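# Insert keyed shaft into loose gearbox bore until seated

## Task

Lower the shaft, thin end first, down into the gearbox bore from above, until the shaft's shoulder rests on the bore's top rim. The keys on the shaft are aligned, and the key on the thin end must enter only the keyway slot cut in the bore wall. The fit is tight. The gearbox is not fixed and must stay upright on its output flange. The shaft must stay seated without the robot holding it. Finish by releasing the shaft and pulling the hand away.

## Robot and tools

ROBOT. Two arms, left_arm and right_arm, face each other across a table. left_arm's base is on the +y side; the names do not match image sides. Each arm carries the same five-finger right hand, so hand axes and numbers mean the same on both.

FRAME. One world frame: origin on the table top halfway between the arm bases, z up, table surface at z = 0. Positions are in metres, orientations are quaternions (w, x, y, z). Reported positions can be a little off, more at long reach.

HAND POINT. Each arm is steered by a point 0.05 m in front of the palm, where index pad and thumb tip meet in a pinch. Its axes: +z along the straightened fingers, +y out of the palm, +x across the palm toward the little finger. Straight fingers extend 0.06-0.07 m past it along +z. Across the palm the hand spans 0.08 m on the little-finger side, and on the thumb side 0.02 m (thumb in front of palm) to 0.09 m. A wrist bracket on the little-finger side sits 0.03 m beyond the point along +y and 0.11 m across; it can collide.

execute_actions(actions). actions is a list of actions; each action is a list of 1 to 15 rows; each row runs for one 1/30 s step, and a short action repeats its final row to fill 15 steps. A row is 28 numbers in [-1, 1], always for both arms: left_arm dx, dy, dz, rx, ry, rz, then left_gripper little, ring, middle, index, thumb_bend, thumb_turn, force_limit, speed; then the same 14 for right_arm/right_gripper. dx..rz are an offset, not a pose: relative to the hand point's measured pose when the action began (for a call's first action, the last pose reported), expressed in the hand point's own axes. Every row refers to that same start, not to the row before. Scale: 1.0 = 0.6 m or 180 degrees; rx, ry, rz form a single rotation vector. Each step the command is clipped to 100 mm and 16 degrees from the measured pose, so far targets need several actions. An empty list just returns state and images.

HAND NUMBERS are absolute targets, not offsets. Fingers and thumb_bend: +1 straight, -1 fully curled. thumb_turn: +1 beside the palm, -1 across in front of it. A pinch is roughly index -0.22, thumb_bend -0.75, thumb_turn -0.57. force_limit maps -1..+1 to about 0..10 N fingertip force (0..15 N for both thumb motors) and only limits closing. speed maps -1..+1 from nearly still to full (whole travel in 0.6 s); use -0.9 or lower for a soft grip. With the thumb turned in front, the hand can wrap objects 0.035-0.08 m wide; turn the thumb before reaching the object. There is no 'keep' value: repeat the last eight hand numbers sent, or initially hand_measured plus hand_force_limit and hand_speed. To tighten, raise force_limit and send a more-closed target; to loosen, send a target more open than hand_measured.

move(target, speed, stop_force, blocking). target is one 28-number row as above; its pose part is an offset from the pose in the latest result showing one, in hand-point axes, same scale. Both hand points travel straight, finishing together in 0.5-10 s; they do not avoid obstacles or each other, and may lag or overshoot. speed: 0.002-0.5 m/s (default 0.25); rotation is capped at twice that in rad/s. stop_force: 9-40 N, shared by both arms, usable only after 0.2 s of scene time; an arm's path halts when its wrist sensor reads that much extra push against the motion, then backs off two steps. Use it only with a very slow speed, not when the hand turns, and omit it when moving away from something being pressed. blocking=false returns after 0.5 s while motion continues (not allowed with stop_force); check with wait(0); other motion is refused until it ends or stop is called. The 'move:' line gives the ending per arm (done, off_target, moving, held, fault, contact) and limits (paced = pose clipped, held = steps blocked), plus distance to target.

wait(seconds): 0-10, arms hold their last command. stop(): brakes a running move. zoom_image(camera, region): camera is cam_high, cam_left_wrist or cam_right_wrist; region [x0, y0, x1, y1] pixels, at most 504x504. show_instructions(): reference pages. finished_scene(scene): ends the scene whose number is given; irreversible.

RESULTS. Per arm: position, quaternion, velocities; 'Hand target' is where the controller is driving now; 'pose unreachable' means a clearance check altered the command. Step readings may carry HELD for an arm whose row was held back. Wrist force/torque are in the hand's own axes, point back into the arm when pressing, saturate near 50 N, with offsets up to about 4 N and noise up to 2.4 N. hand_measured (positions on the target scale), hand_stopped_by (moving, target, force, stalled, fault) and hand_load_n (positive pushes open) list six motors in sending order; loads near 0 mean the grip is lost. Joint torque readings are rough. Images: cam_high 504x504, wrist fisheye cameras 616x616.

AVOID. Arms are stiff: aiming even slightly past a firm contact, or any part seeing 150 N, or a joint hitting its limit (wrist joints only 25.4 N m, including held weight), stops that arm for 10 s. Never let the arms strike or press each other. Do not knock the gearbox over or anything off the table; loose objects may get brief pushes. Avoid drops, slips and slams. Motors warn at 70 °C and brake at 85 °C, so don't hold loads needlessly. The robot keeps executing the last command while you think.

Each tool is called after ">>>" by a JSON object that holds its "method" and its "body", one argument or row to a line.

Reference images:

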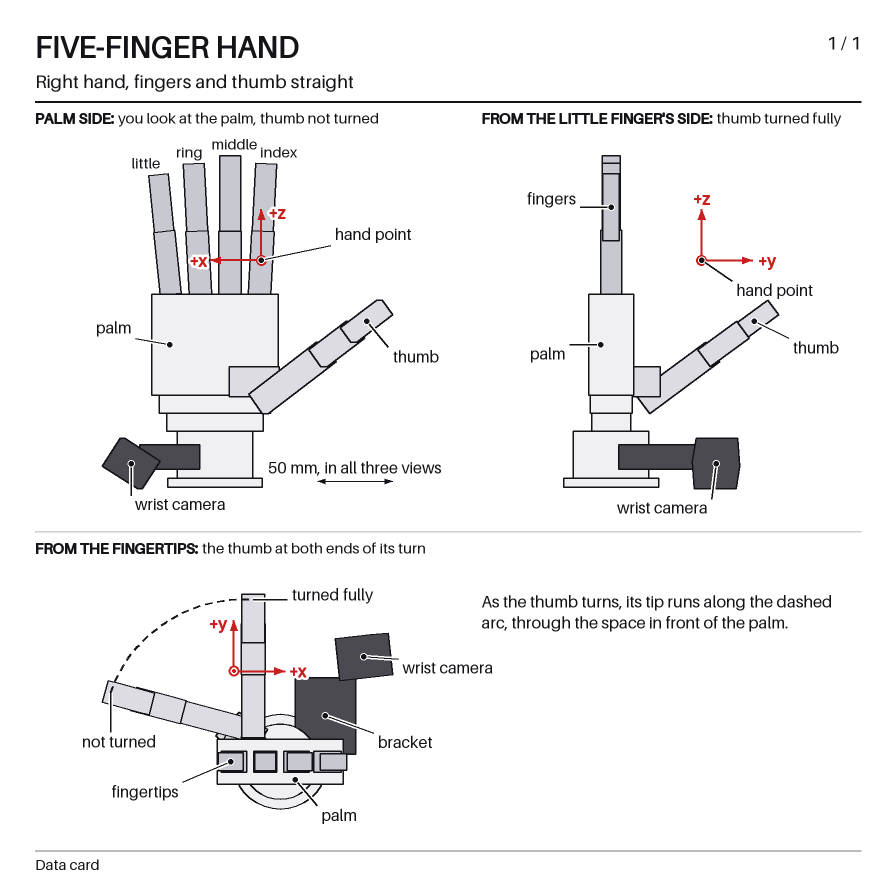

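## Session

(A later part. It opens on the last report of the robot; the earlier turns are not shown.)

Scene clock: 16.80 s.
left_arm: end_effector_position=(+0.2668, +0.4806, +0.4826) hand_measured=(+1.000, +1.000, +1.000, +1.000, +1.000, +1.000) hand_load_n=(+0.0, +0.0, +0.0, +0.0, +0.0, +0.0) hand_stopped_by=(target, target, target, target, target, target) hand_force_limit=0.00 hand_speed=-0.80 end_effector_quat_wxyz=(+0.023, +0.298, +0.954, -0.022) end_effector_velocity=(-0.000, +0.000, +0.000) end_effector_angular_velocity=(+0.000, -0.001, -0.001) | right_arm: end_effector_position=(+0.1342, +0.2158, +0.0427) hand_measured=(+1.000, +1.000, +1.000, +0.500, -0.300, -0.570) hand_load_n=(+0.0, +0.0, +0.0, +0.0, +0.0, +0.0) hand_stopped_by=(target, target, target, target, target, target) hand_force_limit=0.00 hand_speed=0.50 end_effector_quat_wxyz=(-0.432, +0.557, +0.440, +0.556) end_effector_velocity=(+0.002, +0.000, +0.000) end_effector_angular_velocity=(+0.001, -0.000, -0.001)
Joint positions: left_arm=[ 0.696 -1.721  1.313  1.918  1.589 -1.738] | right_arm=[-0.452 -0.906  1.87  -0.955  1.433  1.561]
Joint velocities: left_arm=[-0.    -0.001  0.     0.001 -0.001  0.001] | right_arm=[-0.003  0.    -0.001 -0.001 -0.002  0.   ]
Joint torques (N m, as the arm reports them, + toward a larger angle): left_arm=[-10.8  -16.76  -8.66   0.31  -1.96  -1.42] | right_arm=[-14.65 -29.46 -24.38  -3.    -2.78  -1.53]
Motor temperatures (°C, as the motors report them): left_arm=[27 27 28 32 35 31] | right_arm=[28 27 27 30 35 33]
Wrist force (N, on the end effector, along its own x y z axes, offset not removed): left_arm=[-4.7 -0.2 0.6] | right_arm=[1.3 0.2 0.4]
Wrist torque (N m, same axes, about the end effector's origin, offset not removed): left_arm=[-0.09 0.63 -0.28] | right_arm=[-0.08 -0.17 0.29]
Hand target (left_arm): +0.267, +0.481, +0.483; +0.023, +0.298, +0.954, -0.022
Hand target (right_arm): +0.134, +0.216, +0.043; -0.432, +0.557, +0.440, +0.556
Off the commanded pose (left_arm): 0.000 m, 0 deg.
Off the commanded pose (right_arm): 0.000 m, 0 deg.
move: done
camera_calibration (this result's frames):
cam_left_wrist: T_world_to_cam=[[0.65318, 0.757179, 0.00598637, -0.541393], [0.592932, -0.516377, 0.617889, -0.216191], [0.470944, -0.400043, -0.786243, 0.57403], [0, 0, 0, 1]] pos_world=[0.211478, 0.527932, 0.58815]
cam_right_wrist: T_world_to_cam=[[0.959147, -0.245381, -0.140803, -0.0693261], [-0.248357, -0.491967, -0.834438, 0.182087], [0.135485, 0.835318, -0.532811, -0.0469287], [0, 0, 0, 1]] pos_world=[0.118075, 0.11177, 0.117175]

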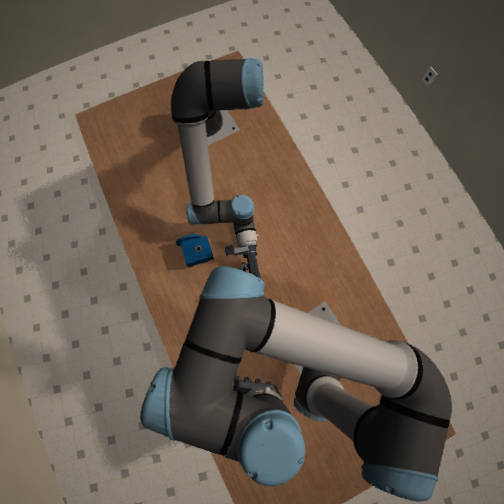

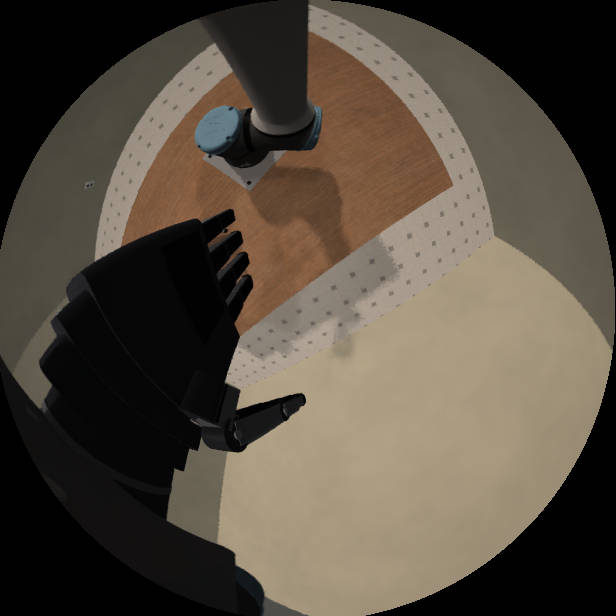

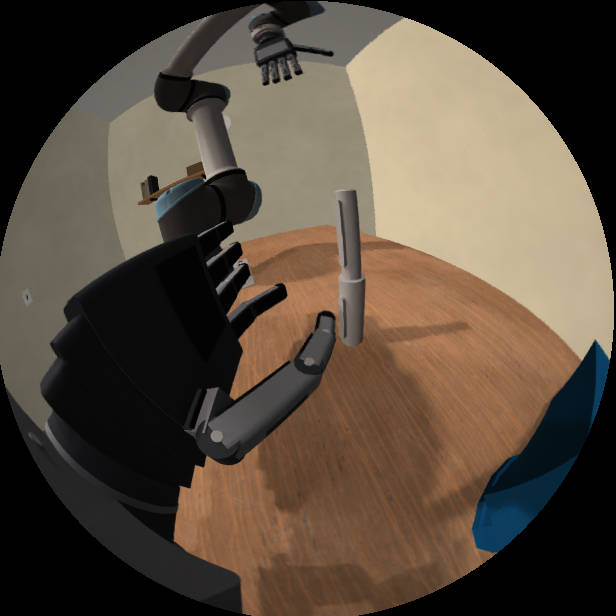

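>>> {"method": "move", "body": {
  "target": [0,0,0,0,0,0,1,1,1,1,1,1,0,-0.8, -0.005,0.058,-0.004,0,0,0,1,1,1,0.5,-0.3,-0.57,0,0.5],
  "speed": 0.03
}}

>>> {"method": "zoom_image", "body": {
  "camera": "cam_right_wrist",
  "region": [200, 160, 480, 440]
}}

Scene clock: 18.50 s.
left_arm: end_effector_position=(+0.2668, +0.4806, +0.4826) hand_measured=(+1.000, +1.000, +1.000, +1.000, +1.000, +1.000) hand_load_n=(+0.0, +0.0, +0.0, +0.0, +0.0, +0.0) hand_stopped_by=(target, target, target, target, target, target) hand_force_limit=0.00 hand_speed=-0.80 end_effector_quat_wxyz=(+0.023, +0.298, +0.954, -0.022) end_effector_velocity=(+0.000, -0.001, -0.001) end_effector_angular_velocity=(+0.000, +0.002, -0.001) | right_arm: end_effector_position=(+0.1674, +0.2051, +0.0400) hand_measured=(+1.000, +1.000, +1.000, +0.500, -0.300, -0.570) hand_load_n=(+0.0, +0.0, +0.0, +0.0, +0.0, +0.0) hand_stopped_by=(target, target, target, target, target, target) hand_force_limit=0.00 hand_speed=0.50 end_effector_quat_wxyz=(-0.432, +0.557, +0.440, +0.556) end_effector_velocity=(+0.001, +0.000, +0.000) end_effector_angular_velocity=(+0.001, -0.001, +0.002)
Joint positions: left_arm=[ 0.696 -1.721  1.313  1.918  1.589 -1.738] | right_arm=[-0.523 -0.909  1.888 -0.97   1.361  1.561]
Joint velocities: left_arm=[-0.     0.001  0.    -0.001  0.001  0.   ] | right_arm=[-0.003  0.     0.    -0.001 -0.004 -0.   ]
Joint torques (N m, as the arm reports them, + toward a larger angle): left_arm=[-10.49 -17.03  -8.55   0.29  -1.85  -1.48] | right_arm=[-14.31 -45.12  -3.47  -2.89  -2.62  -1.56]
Motor temperatures (°C, as the motors report them): left_arm=[27 27 28 32 35 31] | right_arm=[28 27 27 30 35 33]
Wrist force (N, on the end effector, along its own x y z axes, offset not removed): left_arm=[-1.4 -0.1 2.2] | right_arm=[0.4 -1.1 4.2]
Wrist torque (N m, same axes, about the end effector's origin, offset not removed): left_arm=[-0.14 0.08 -0.03] | right_arm=[-0.58 0.12 0.02]
Hand target (left_arm): +0.267, +0.481, +0.483; +0.023, +0.298, +0.954, -0.022
Hand target (right_arm): +0.167, +0.205, +0.040; -0.432, +0.557, +0.440, +0.556
Off the commanded pose (left_arm): 0.000 m, 0 deg.
Off the commanded pose (right_arm): 0.000 m, 0 deg.
move: done
camera_calibration (this result's frames):
cam_left_wrist: T_world_to_cam=[[0.653179, 0.75718, 0.00598644, -0.541393], [0.592932, -0.516377, 0.617889, -0.216191], [0.470944, -0.400043, -0.786243, 0.57403], [0, 0, 0, 1]] pos_world=[0.211478, 0.527932, 0.58815]
cam_right_wrist: T_world_to_cam=[[0.959131, -0.2454, -0.140881, -0.104083], [-0.24843, -0.491936, -0.834435, 0.182871], [0.135466, 0.835331, -0.532795, -0.0439005], [0, 0, 0, 1]] pos_world=[0.151207, 0.101091, 0.114541]

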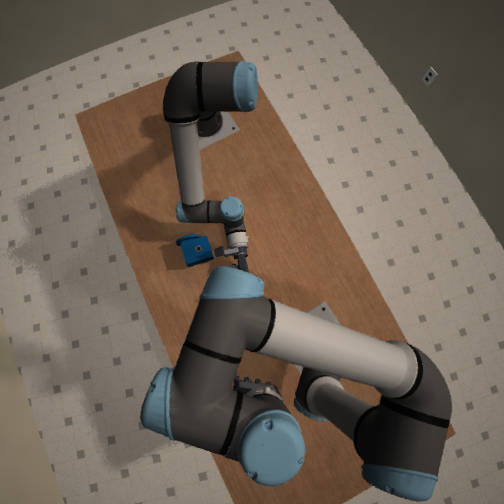

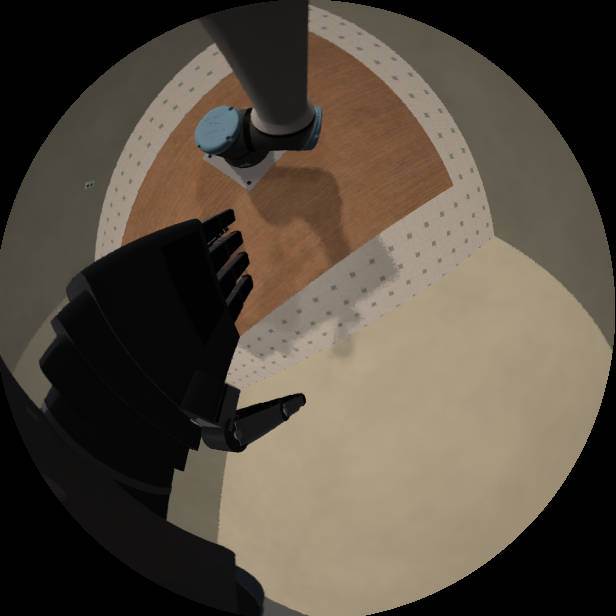

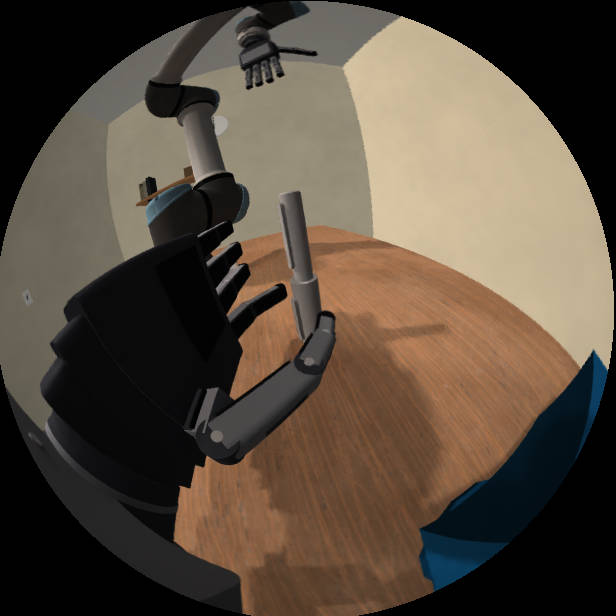

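Region (200, 160, 480, 440) of cam_right_wrist's 616x616 image, scaled by 1.800, with more detail than that image has.

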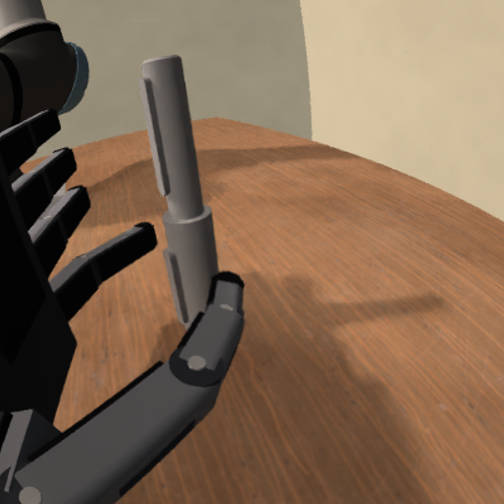

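>>> {"method": "move", "body": {
  "target": [0,0,0,0,0,0,1,1,1,1,1,1,0,-0.8, 0,0.003,0.014,0,0,0,1,1,1,0.1,-0.4,-0.57,-0.6,-0.6],
  "speed": 0.02
}}

>>> {"method": "zoom_image", "body": {
  "camera": "cam_right_wrist",
  "region": [220, 170, 400, 400]
}}

Scene clock: 19.57 s.
left_arm: end_effector_position=(+0.2668, +0.4806, +0.4826) hand_measured=(+1.000, +1.000, +1.000, +1.000, +1.000, +1.000) hand_load_n=(+0.0, +0.0, +0.0, +0.0, +0.0, +0.0) hand_stopped_by=(target, target, target, target, target, target) hand_force_limit=0.00 hand_speed=-0.80 end_effector_quat_wxyz=(+0.023, +0.298, +0.954, -0.022) end_effector_velocity=(+0.000, -0.000, -0.000) end_effector_angular_velocity=(-0.000, +0.001, -0.000) | right_arm: end_effector_position=(+0.1713, +0.2128, +0.0400) hand_measured=(+1.000, +1.000, +1.000, +0.100, -0.400, -0.570) hand_load_n=(+0.0, +0.0, +0.0, +0.0, +0.0, +0.0) hand_stopped_by=(target, target, target, target, target, target) hand_force_limit=-0.60 hand_speed=-0.60 end_effector_quat_wxyz=(-0.432, +0.557, +0.440, +0.556) end_effector_velocity=(+0.001, +0.000, +0.001) end_effector_angular_velocity=(+0.001, -0.001, -0.001)
Joint positions: left_arm=[ 0.696 -1.721  1.313  1.918  1.589 -1.738] | right_arm=[-0.524 -0.897  1.862 -0.956  1.361  1.561]
Joint velocities: left_arm=[ 0.     0.001 -0.     0.     0.001  0.001] | right_arm=[-0.001 -0.    -0.001 -0.    -0.     0.   ]
Joint torques (N m, as the arm reports them, + toward a larger angle): left_arm=[-10.59 -16.62  -8.54   0.26  -1.83  -1.49] | right_arm=[ 11.1  -29.2  -24.91  -0.23   2.44  -1.04]
Motor temperatures (°C, as the motors report them): left_arm=[27 27 28 32 35 31] | right_arm=[28 27 27 30 35 33]
Wrist force (N, on the end effector, along its own x y z axes, offset not removed): left_arm=[-1.7 -2.9 -0.6] | right_arm=[1.9 -3.3 1.8]
Wrist torque (N m, same axes, about the end effector's origin, offset not removed): left_arm=[-0.22 0.33 -0.37] | right_arm=[-0.61 -0.12 0.15]
Hand target (left_arm): +0.267, +0.481, +0.483; +0.023, +0.298, +0.954, -0.022
Hand target (right_arm): +0.171, +0.213, +0.040; -0.432, +0.557, +0.440, +0.556
Off the commanded pose (left_arm): 0.000 m, 0 deg.
Off the commanded pose (right_arm): 0.000 m, 0 deg.
move: done
camera_calibration (this result's frames):
cam_left_wrist: T_world_to_cam=[[0.65318, 0.757179, 0.00598631, -0.541393], [0.592932, -0.516377, 0.617889, -0.216191], [0.470944, -0.400043, -0.786243, 0.57403], [0, 0, 0, 1]] pos_world=[0.211478, 0.527932, 0.58815]
cam_right_wrist: T_world_to_cam=[[0.959083, -0.245586, -0.140881, -0.105899], [-0.248526, -0.491889, -0.834434, 0.187573], [0.135627, 0.835304, -0.532797, -0.0508734], [0, 0, 0, 1]] pos_world=[0.155083, 0.108753, 0.114493]

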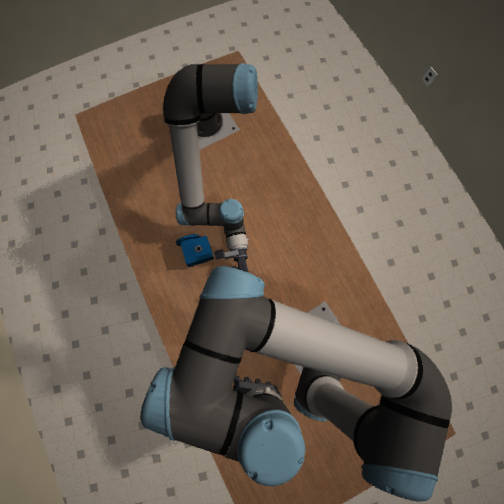

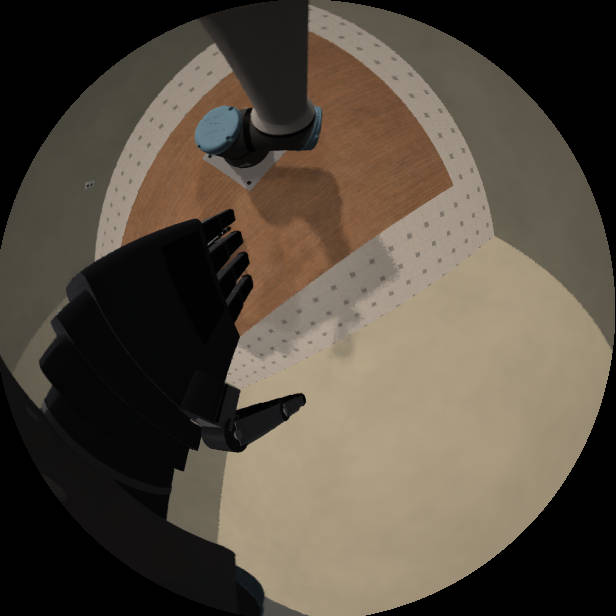

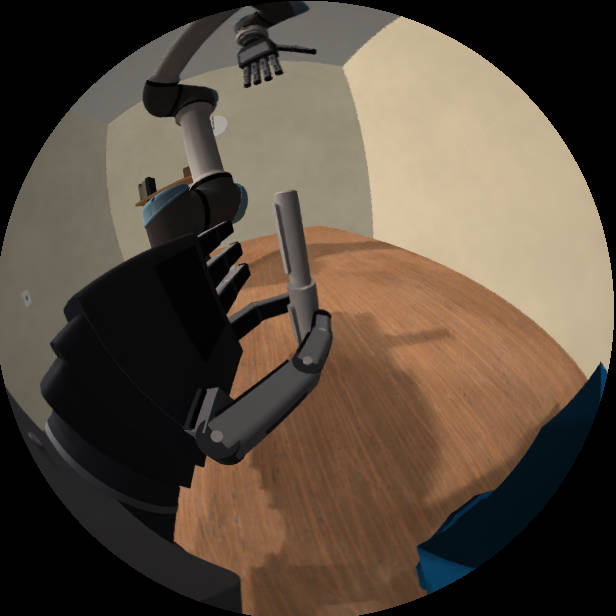

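Region (220, 170, 400, 400) of cam_right_wrist's 616x616 image, scaled by 2.191, with more detail than that image has; it fills the left 394 columns of this view, and the rest is white.

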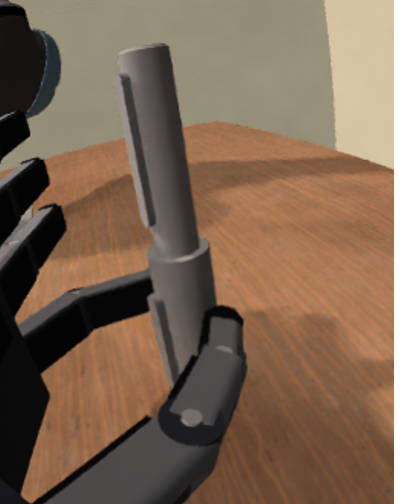

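>>> {"method": "move", "body": {
  "target": [0,0,0,0,0,0,1,1,1,1,1,1,0,-0.8, 0,0,0,0,0,0,1,1,1,-0.3,-0.6,-0.57,0.3,-0.88]
}}

>>> {"method": "zoom_image", "body": {
  "camera": "cam_right_wrist",
  "region": [220, 170, 400, 400]
}}

Scene clock: 21.20 s.
left_arm: end_effector_position=(+0.2668, +0.4806, +0.4826) hand_measured=(+1.000, +1.000, +1.000, +1.000, +1.000, +1.000) hand_load_n=(+0.0, +0.0, +0.0, +0.0, +0.0, +0.0) hand_stopped_by=(target, target, target, target, target, target) hand_force_limit=0.00 hand_speed=-0.80 end_effector_quat_wxyz=(+0.023, +0.298, +0.954, -0.022) end_effector_velocity=(-0.001, +0.001, +0.001) end_effector_angular_velocity=(-0.001, +0.000, +0.001) | right_arm: end_effector_position=(+0.1712, +0.2128, +0.0400) hand_measured=(+1.000, +1.000, +1.000, +0.004, -0.538, -0.570) hand_load_n=(+0.0, +0.0, +0.0, +14.0, +9.5, +0.5) hand_stopped_by=(target, target, target, force, force, target) hand_force_limit=0.30 hand_speed=-0.88 end_effector_quat_wxyz=(-0.432, +0.557, +0.440, +0.556) end_effector_velocity=(-0.000, -0.000, -0.000) end_effector_angular_velocity=(-0.001, +0.000, +0.000)
Joint positions: left_arm=[ 0.696 -1.721  1.313  1.918  1.589 -1.738] | right_arm=[-0.524 -0.897  1.862 -0.956  1.361  1.561]
Joint velocities: left_arm=[-0.    -0.002 -0.001  0.002  0.001 -0.001] | right_arm=[ 0.    -0.    -0.     0.001  0.     0.   ]
Joint torques (N m, as the arm reports them, + toward a larger angle): left_arm=[-10.54 -16.12  -8.56   0.3   -1.92  -1.5 ] | right_arm=[ -2.03 -38.97  -5.25  -3.63   2.09  -1.04]
Motor temperatures (°C, as the motors report them): left_arm=[27 27 28 32 35 31] | right_arm=[28 27 27 30 35 33]
Wrist force (N, on the end effector, along its own x y z axes, offset not removed): left_arm=[-0.2 0.3 0.8] | right_arm=[-2.7 1.4 1.3]
Wrist torque (N m, same axes, about the end effector's origin, offset not removed): left_arm=[-0.25 -0.10 -0.11] | right_arm=[0.00 0.04 0.13]
Hand target (left_arm): +0.267, +0.481, +0.483; +0.023, +0.298, +0.954, -0.022
Hand target (right_arm): +0.171, +0.213, +0.040; -0.432, +0.557, +0.440, +0.556
Off the commanded pose (left_arm): 0.000 m, 0 deg.
Off the commanded pose (right_arm): 0.000 m, 0 deg.
move: done
camera_calibration (this result's frames):
cam_left_wrist: T_world_to_cam=[[0.653179, 0.75718, 0.00598637, -0.541393], [0.592932, -0.516377, 0.617889, -0.216191], [0.470944, -0.400043, -0.786243, 0.57403], [0, 0, 0, 1]] pos_world=[0.211478, 0.527932, 0.58815]
cam_right_wrist: T_world_to_cam=[[0.959095, -0.245543, -0.140876, -0.105881], [-0.248496, -0.491879, -0.834449, 0.187581], [0.1356, 0.835323, -0.532775, -0.05089], [0, 0, 0, 1]] pos_world=[0.155064, 0.108778, 0.114498]

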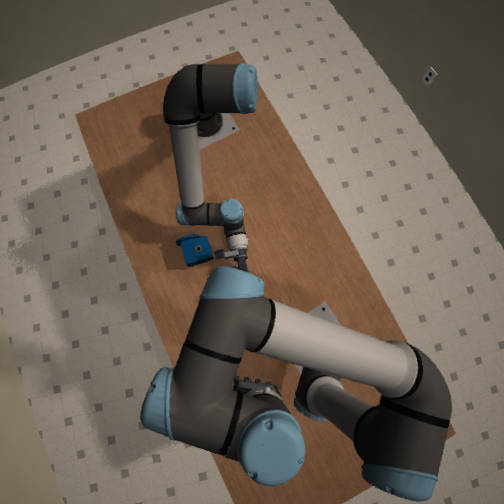

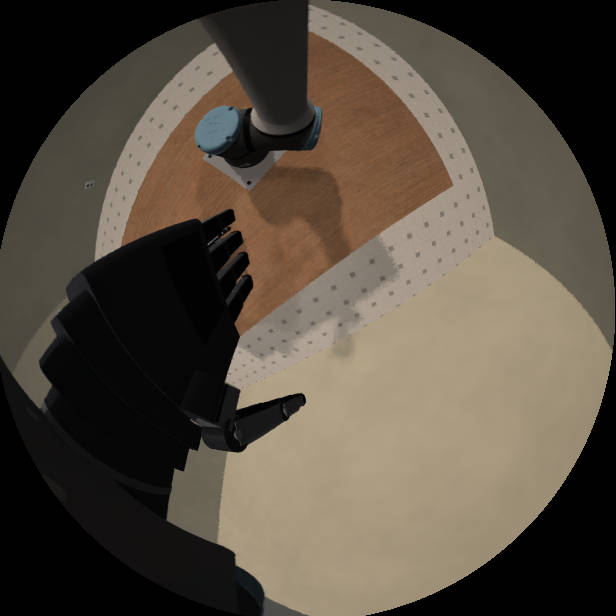

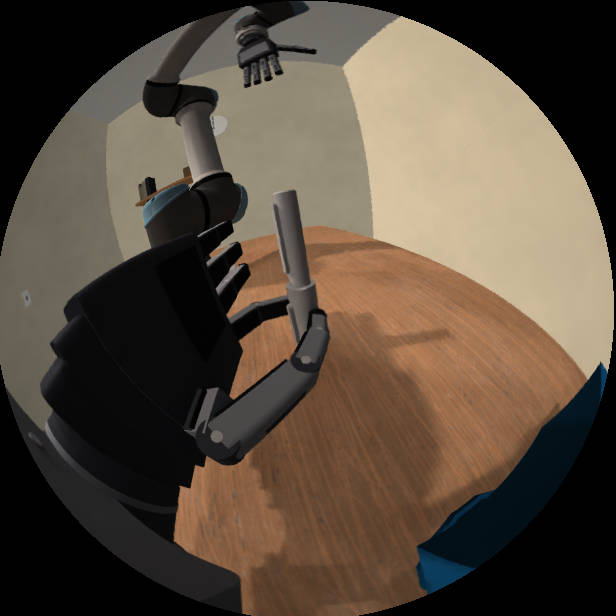

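Region (220, 170, 400, 400) of cam_right_wrist's 616x616 image, scaled by 2.191, with more detail than that image has; it fills the left 394 columns of this view, and the rest is white.

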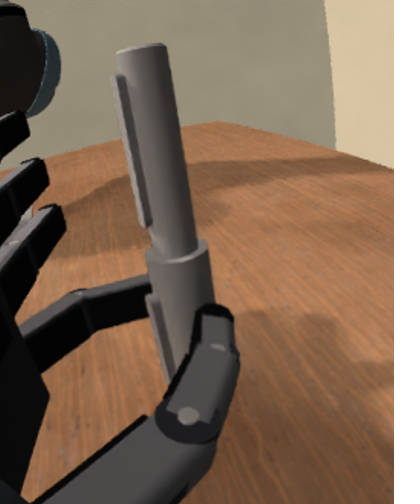

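>>> {"method": "move", "body": {
  "target": [0,0,0,0,0,0,1,1,1,1,1,1,0,-0.8, 0.33,0,-0.15,0,0,0,1,1,1,-0.3,-0.6,-0.57,0.3,-0.88],
  "speed": 0.2
}}

>>> {"method": "move", "body": {
  "target": [0,0,0,0,0,0,1,1,1,1,1,1,0,-0.8, 0,0,0,0,0,-0.995,1,1,1,-0.3,-0.6,-0.57,0.3,-0.88],
  "speed": 0.4
}}

Scene clock: 23.00 s.
left_arm: end_effector_position=(+0.2668, +0.4806, +0.4826) hand_measured=(+1.000, +1.000, +1.000, +1.000, +1.000, +1.000) hand_load_n=(+0.0, +0.0, +0.0, +0.0, +0.0, +0.0) hand_stopped_by=(target, target, target, target, target, target) hand_force_limit=0.00 hand_speed=-0.80 end_effector_quat_wxyz=(+0.023, +0.298, +0.954, -0.022) end_effector_velocity=(+0.000, -0.000, +0.000) end_effector_angular_velocity=(-0.000, -0.000, -0.001) | right_arm: end_effector_position=(+0.1481, +0.1274, +0.2387) hand_measured=(+1.000, +1.000, +1.000, +0.004, -0.538, -0.570) hand_load_n=(+0.0, +0.0, +0.0, +14.0, +9.5, +0.5) hand_stopped_by=(target, target, target, force, force, target) hand_force_limit=0.30 hand_speed=-0.88 end_effector_quat_wxyz=(-0.432, +0.557, +0.440, +0.556) end_effector_velocity=(+0.000, -0.001, +0.001) end_effector_angular_velocity=(-0.002, +0.001, -0.001)
Joint positions: left_arm=[ 0.696 -1.721  1.313  1.918  1.589 -1.738] | right_arm=[-0.565 -1.415  1.984 -0.561  1.319  1.56 ]
Joint velocities: left_arm=[-0.     0.001 -0.001 -0.    -0.     0.   ] | right_arm=[-0.001 -0.002 -0.001  0.005  0.001  0.   ]
Joint torques (N m, as the arm reports them, + toward a larger angle): left_arm=[-10.46 -16.61  -8.56   0.27  -1.94  -1.53] | right_arm=[-15.24 -32.34 -32.45  -0.8   -2.57  -1.66]
Motor temperatures (°C, as the motors report them): left_arm=[27 27 28 32 35 31] | right_arm=[28 27 27 30 35 33]
Wrist force (N, on the end effector, along its own x y z axes, offset not removed): left_arm=[0.1 3.1 2.5] | right_arm=[-2.6 -1.1 0.0]
Wrist torque (N m, same axes, about the end effector's origin, offset not removed): left_arm=[0.42 -0.22 0.16] | right_arm=[-0.21 0.28 0.08]
Hand target (left_arm): +0.267, +0.481, +0.483; +0.023, +0.298, +0.954, -0.022
Hand target (right_arm): +0.148, +0.127, +0.239; -0.432, +0.557, +0.440, +0.556
Off the commanded pose (left_arm): 0.000 m, 0 deg.
Off the commanded pose (right_arm): 0.000 m, 0 deg.
move: done
camera_calibration (this result's frames):
cam_left_wrist: T_world_to_cam=[[0.653179, 0.757179, 0.00598659, -0.541393], [0.592932, -0.516377, 0.617889, -0.216191], [0.470944, -0.400043, -0.786243, 0.57403], [0, 0, 0, 1]] pos_world=[0.211478, 0.527932, 0.58815]
cam_right_wrist: T_world_to_cam=[[0.959084, -0.245554, -0.140929, -0.0766551], [-0.248545, -0.491865, -0.834443, 0.305621], [0.135582, 0.835328, -0.532771, 0.129454], [0, 0, 0, 1]] pos_world=[0.131928, 0.0233644, 0.313189]

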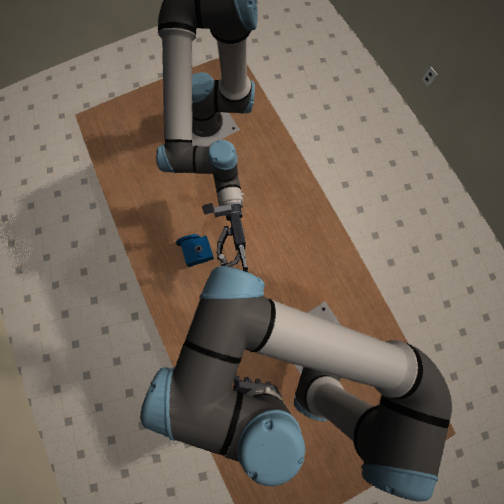

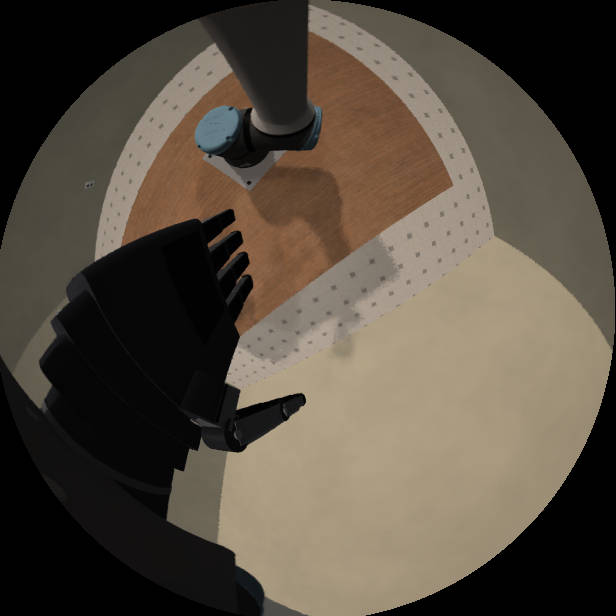

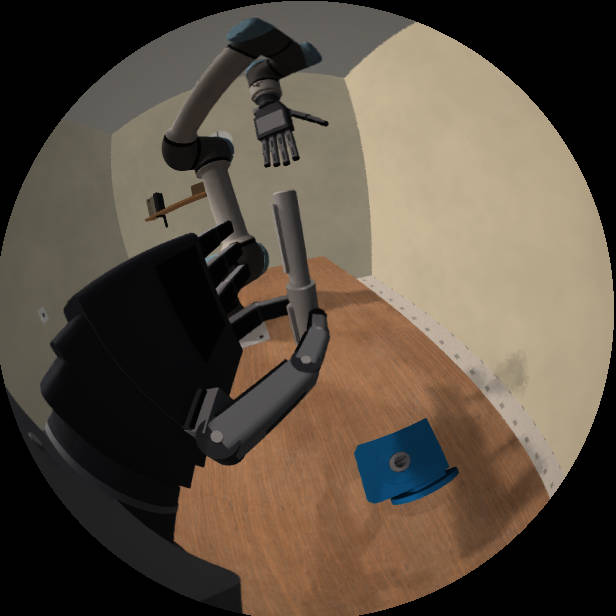

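Scene clock: 27.47 s.
left_arm: end_effector_position=(+0.2668, +0.4806, +0.4826) hand_measured=(+1.000, +1.000, +1.000, +1.000, +1.000, +1.000) hand_load_n=(+0.0, +0.0, +0.0, +0.0, +0.0, +0.0) hand_stopped_by=(target, target, target, target, target, target) hand_force_limit=0.00 hand_speed=-0.80 end_effector_quat_wxyz=(+0.023, +0.298, +0.954, -0.022) end_effector_velocity=(-0.000, +0.000, +0.000) end_effector_angular_velocity=(+0.000, -0.000, -0.000) | right_arm: end_effector_position=(+0.1482, +0.1273, +0.2389) hand_measured=(+1.000, +1.000, +1.000, +0.004, -0.538, -0.570) hand_load_n=(+0.0, +0.0, +0.0, +13.0, +8.5, -1.5) hand_stopped_by=(target, target, target, force, force, target) hand_force_limit=0.30 hand_speed=-0.88 end_effector_quat_wxyz=(+0.553, -0.436, +0.561, +0.436) end_effector_velocity=(+0.000, +0.000, +0.000) end_effector_angular_velocity=(-0.003, -0.007, +0.000)
Joint positions: left_arm=[ 0.696 -1.721  1.313  1.918  1.589 -1.738] | right_arm=[-0.845 -1.3    2.034 -0.724  1.039 -1.568]
Joint velocities: left_arm=[ 0.    -0.     0.     0.    -0.     0.001] | right_arm=[-0.001 -0.001 -0.001  0.003 -0.001 -0.008]
Joint torques (N m, as the arm reports them, + toward a larger angle): left_arm=[-10.84 -16.52  -8.51   0.21  -1.95  -1.53] | right_arm=[-14.8  -35.99 -29.99  -0.38  -2.67  -1.34]
Motor temperatures (°C, as the motors report them): left_arm=[27 27 28 32 35 31] | right_arm=[28 27 27 30 35 33]
Wrist force (N, on the end effector, along its own x y z axes, offset not removed): left_arm=[1.8 -1.6 0.5] | right_arm=[2.8 1.0 0.1]
Wrist torque (N m, same axes, about the end effector's origin, offset not removed): left_arm=[-0.27 -0.40 0.11] | right_arm=[0.10 0.14 0.17]
Hand target (left_arm): +0.267, +0.481, +0.483; +0.023, +0.298, +0.954, -0.022
Hand target (right_arm): +0.148, +0.127, +0.239; +0.553, -0.436, +0.561, +0.436
Off the commanded pose (left_arm): 0.000 m, 0 deg.
Off the commanded pose (right_arm): 0.000 m, 0 deg.
move: done
camera_calibration (this result's frames):
cam_left_wrist: T_world_to_cam=[[0.65318, 0.757179, 0.00598688, -0.541393], [0.592932, -0.516377, 0.617889, -0.216191], [0.470944, -0.400042, -0.786243, 0.57403], [0, 0, 0, 1]] pos_world=[0.211478, 0.527932, 0.58815]
cam_right_wrist: T_world_to_cam=[[-0.960188, 0.230799, 0.157389, 0.0758158], [0.00800729, -0.540432, 0.841349, -0.126352], [0.279241, 0.809114, 0.517068, -0.139151], [0, 0, 0, 1]] pos_world=[0.112666, 0.026806, 0.166324]

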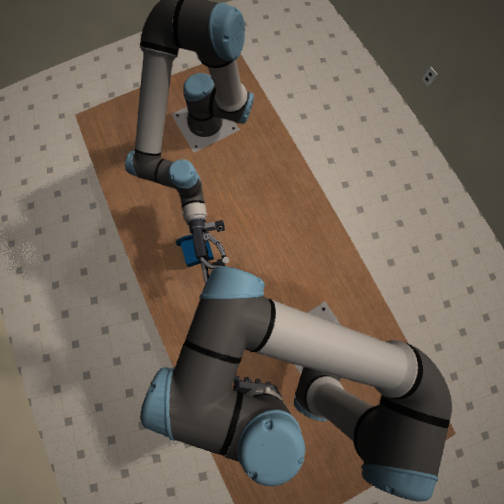

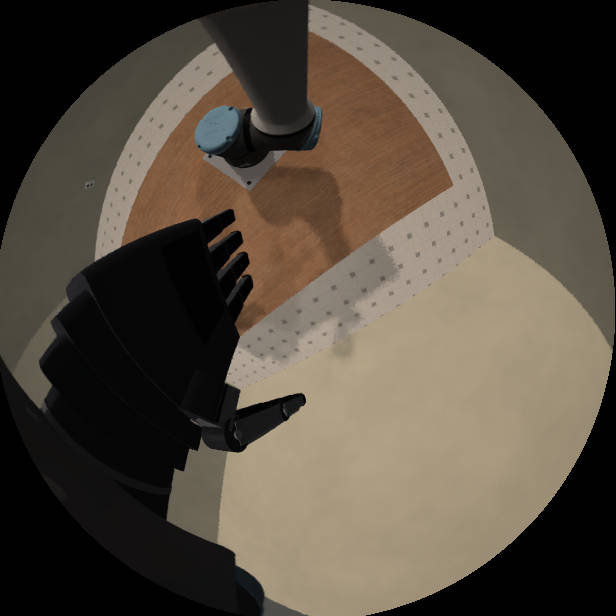

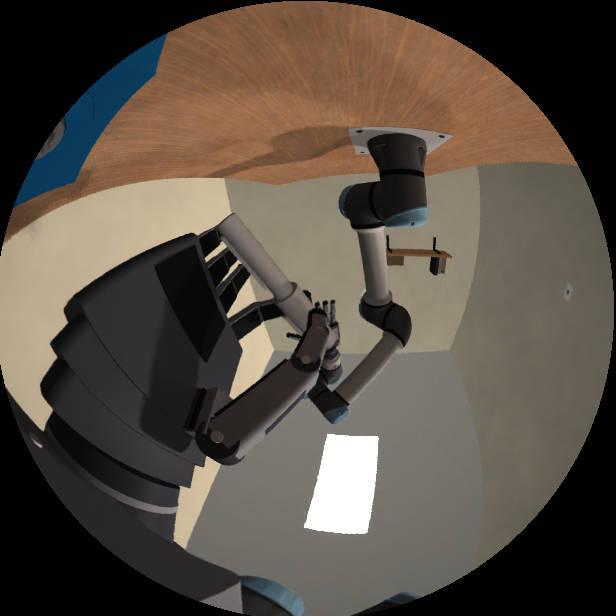

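>>> {"method": "move", "body": {
  "target": [0,0,0,0,0,0,1,1,1,1,1,1,0,-0.8, 0,0.1,0,0,0,-0.14,1,1,1,0.016,-0.6,-0.57,0.3,-0.95],
  "speed": 0.15
}}

>>> {"method": "zoom_image", "body": {
  "camera": "cam_right_wrist",
  "region": [180, 170, 400, 400]
}}

Scene clock: 29.63 s.
left_arm: end_effector_position=(+0.2668, +0.4806, +0.4826) hand_measured=(+1.000, +1.000, +1.000, +1.000, +1.000, +1.000) hand_load_n=(+0.0, +0.0, +0.0, +0.0, +0.0, +0.0) hand_stopped_by=(target, target, target, target, target, target) hand_force_limit=0.00 hand_speed=-0.80 end_effector_quat_wxyz=(+0.023, +0.298, +0.954, -0.022) end_effector_velocity=(+0.000, -0.001, -0.000) end_effector_angular_velocity=(+0.000, +0.001, +0.000) | right_arm: end_effector_position=(+0.0900, +0.1417, +0.2393) hand_measured=(+1.000, +1.000, +1.000, +0.018, -0.538, -0.570) hand_load_n=(+0.0, +0.0, +0.0, +7.5, +5.5, -1.0) hand_stopped_by=(target, target, target, force, force, target) hand_force_limit=0.30 hand_speed=-0.95 end_effector_quat_wxyz=(+0.634, -0.547, +0.452, +0.306) end_effector_velocity=(-0.001, +0.000, -0.000) end_effector_angular_velocity=(-0.003, -0.007, -0.001)
Joint positions: left_arm=[ 0.696 -1.721  1.313  1.918  1.589 -1.738] | right_arm=[-0.728 -1.365  2.025 -0.65   1.156 -2.006]
Joint velocities: left_arm=[-0.001  0.001 -0.    -0.     0.    -0.001] | right_arm=[ 0.002 -0.001 -0.001  0.004  0.004 -0.009]
Joint torques (N m, as the arm reports them, + toward a larger angle): left_arm=[-11.47 -16.84  -8.89   0.3   -1.92  -1.53] | right_arm=[ 12.8  -33.06 -30.94  -0.51   2.49  -1.04]
Motor temperatures (°C, as the motors report them): left_arm=[27 27 28 32 35 31] | right_arm=[28 27 27 30 35 33]
Wrist force (N, on the end effector, along its own x y z axes, offset not removed): left_arm=[-2.8 0.9 0.4] | right_arm=[2.3 1.1 0.3]
Wrist torque (N m, same axes, about the end effector's origin, offset not removed): left_arm=[0.24 0.57 -0.10] | right_arm=[0.02 0.16 0.26]
Hand target (left_arm): +0.267, +0.481, +0.483; +0.023, +0.298, +0.954, -0.022
Hand target (right_arm): +0.090, +0.142, +0.239; +0.634, -0.547, +0.452, +0.305
Off the commanded pose (left_arm): 0.000 m, 0 deg.
Off the commanded pose (right_arm): 0.000 m, 0 deg.
move: done
camera_calibration (this result's frames):
cam_left_wrist: T_world_to_cam=[[0.653179, 0.75718, 0.00598653, -0.541393], [0.592932, -0.516377, 0.617889, -0.216191], [0.470944, -0.400042, -0.786243, 0.57403], [0, 0, 0, 1]] pos_world=[0.211478, 0.527932, 0.58815]
cam_right_wrist: T_world_to_cam=[[-0.935008, 0.220763, -0.277531, 0.119729], [-0.350243, -0.452198, 0.820272, -0.093661], [0.0555865, 0.864165, 0.50013, -0.118346], [0, 0, 0, 1]] pos_world=[0.0857221, 0.0334853, 0.169244]

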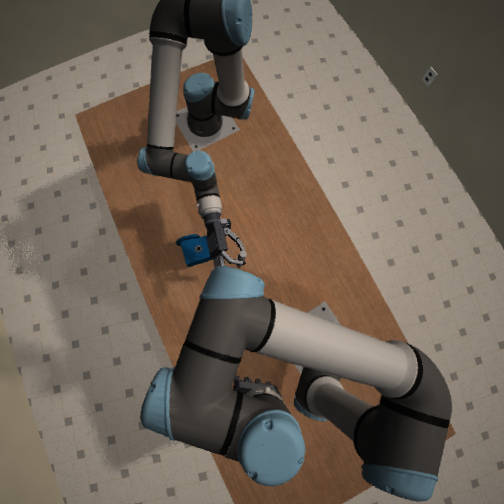

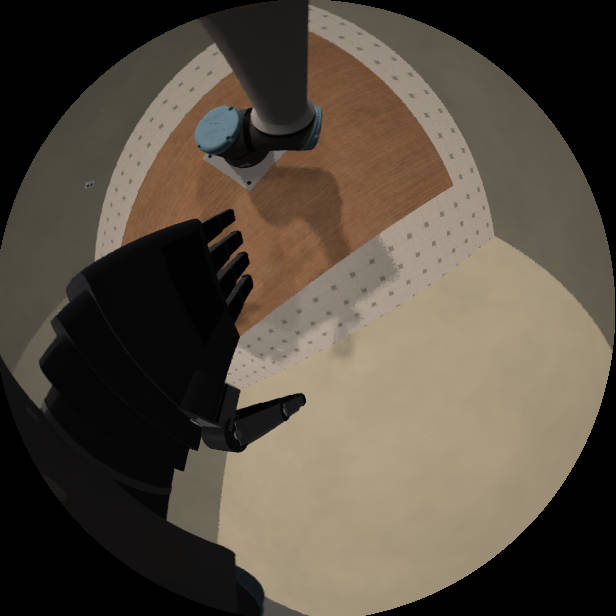

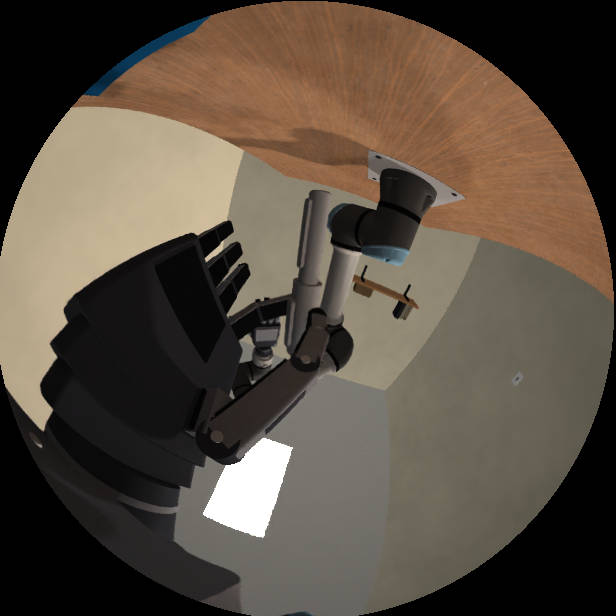

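Region (180, 170, 400, 400) of cam_right_wrist's 616x616 image, scaled by 2.191, with more detail than that image has; it fills the left 482 columns of this view, and the rest is white.

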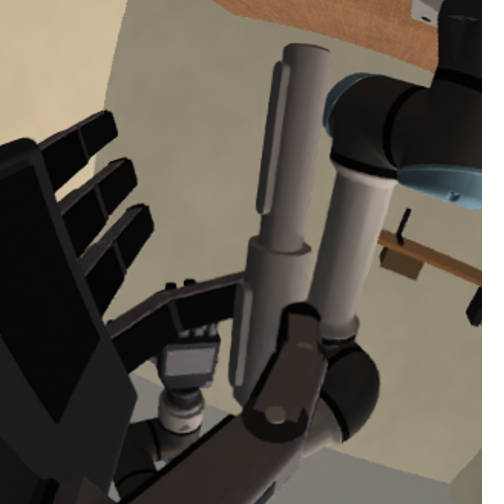

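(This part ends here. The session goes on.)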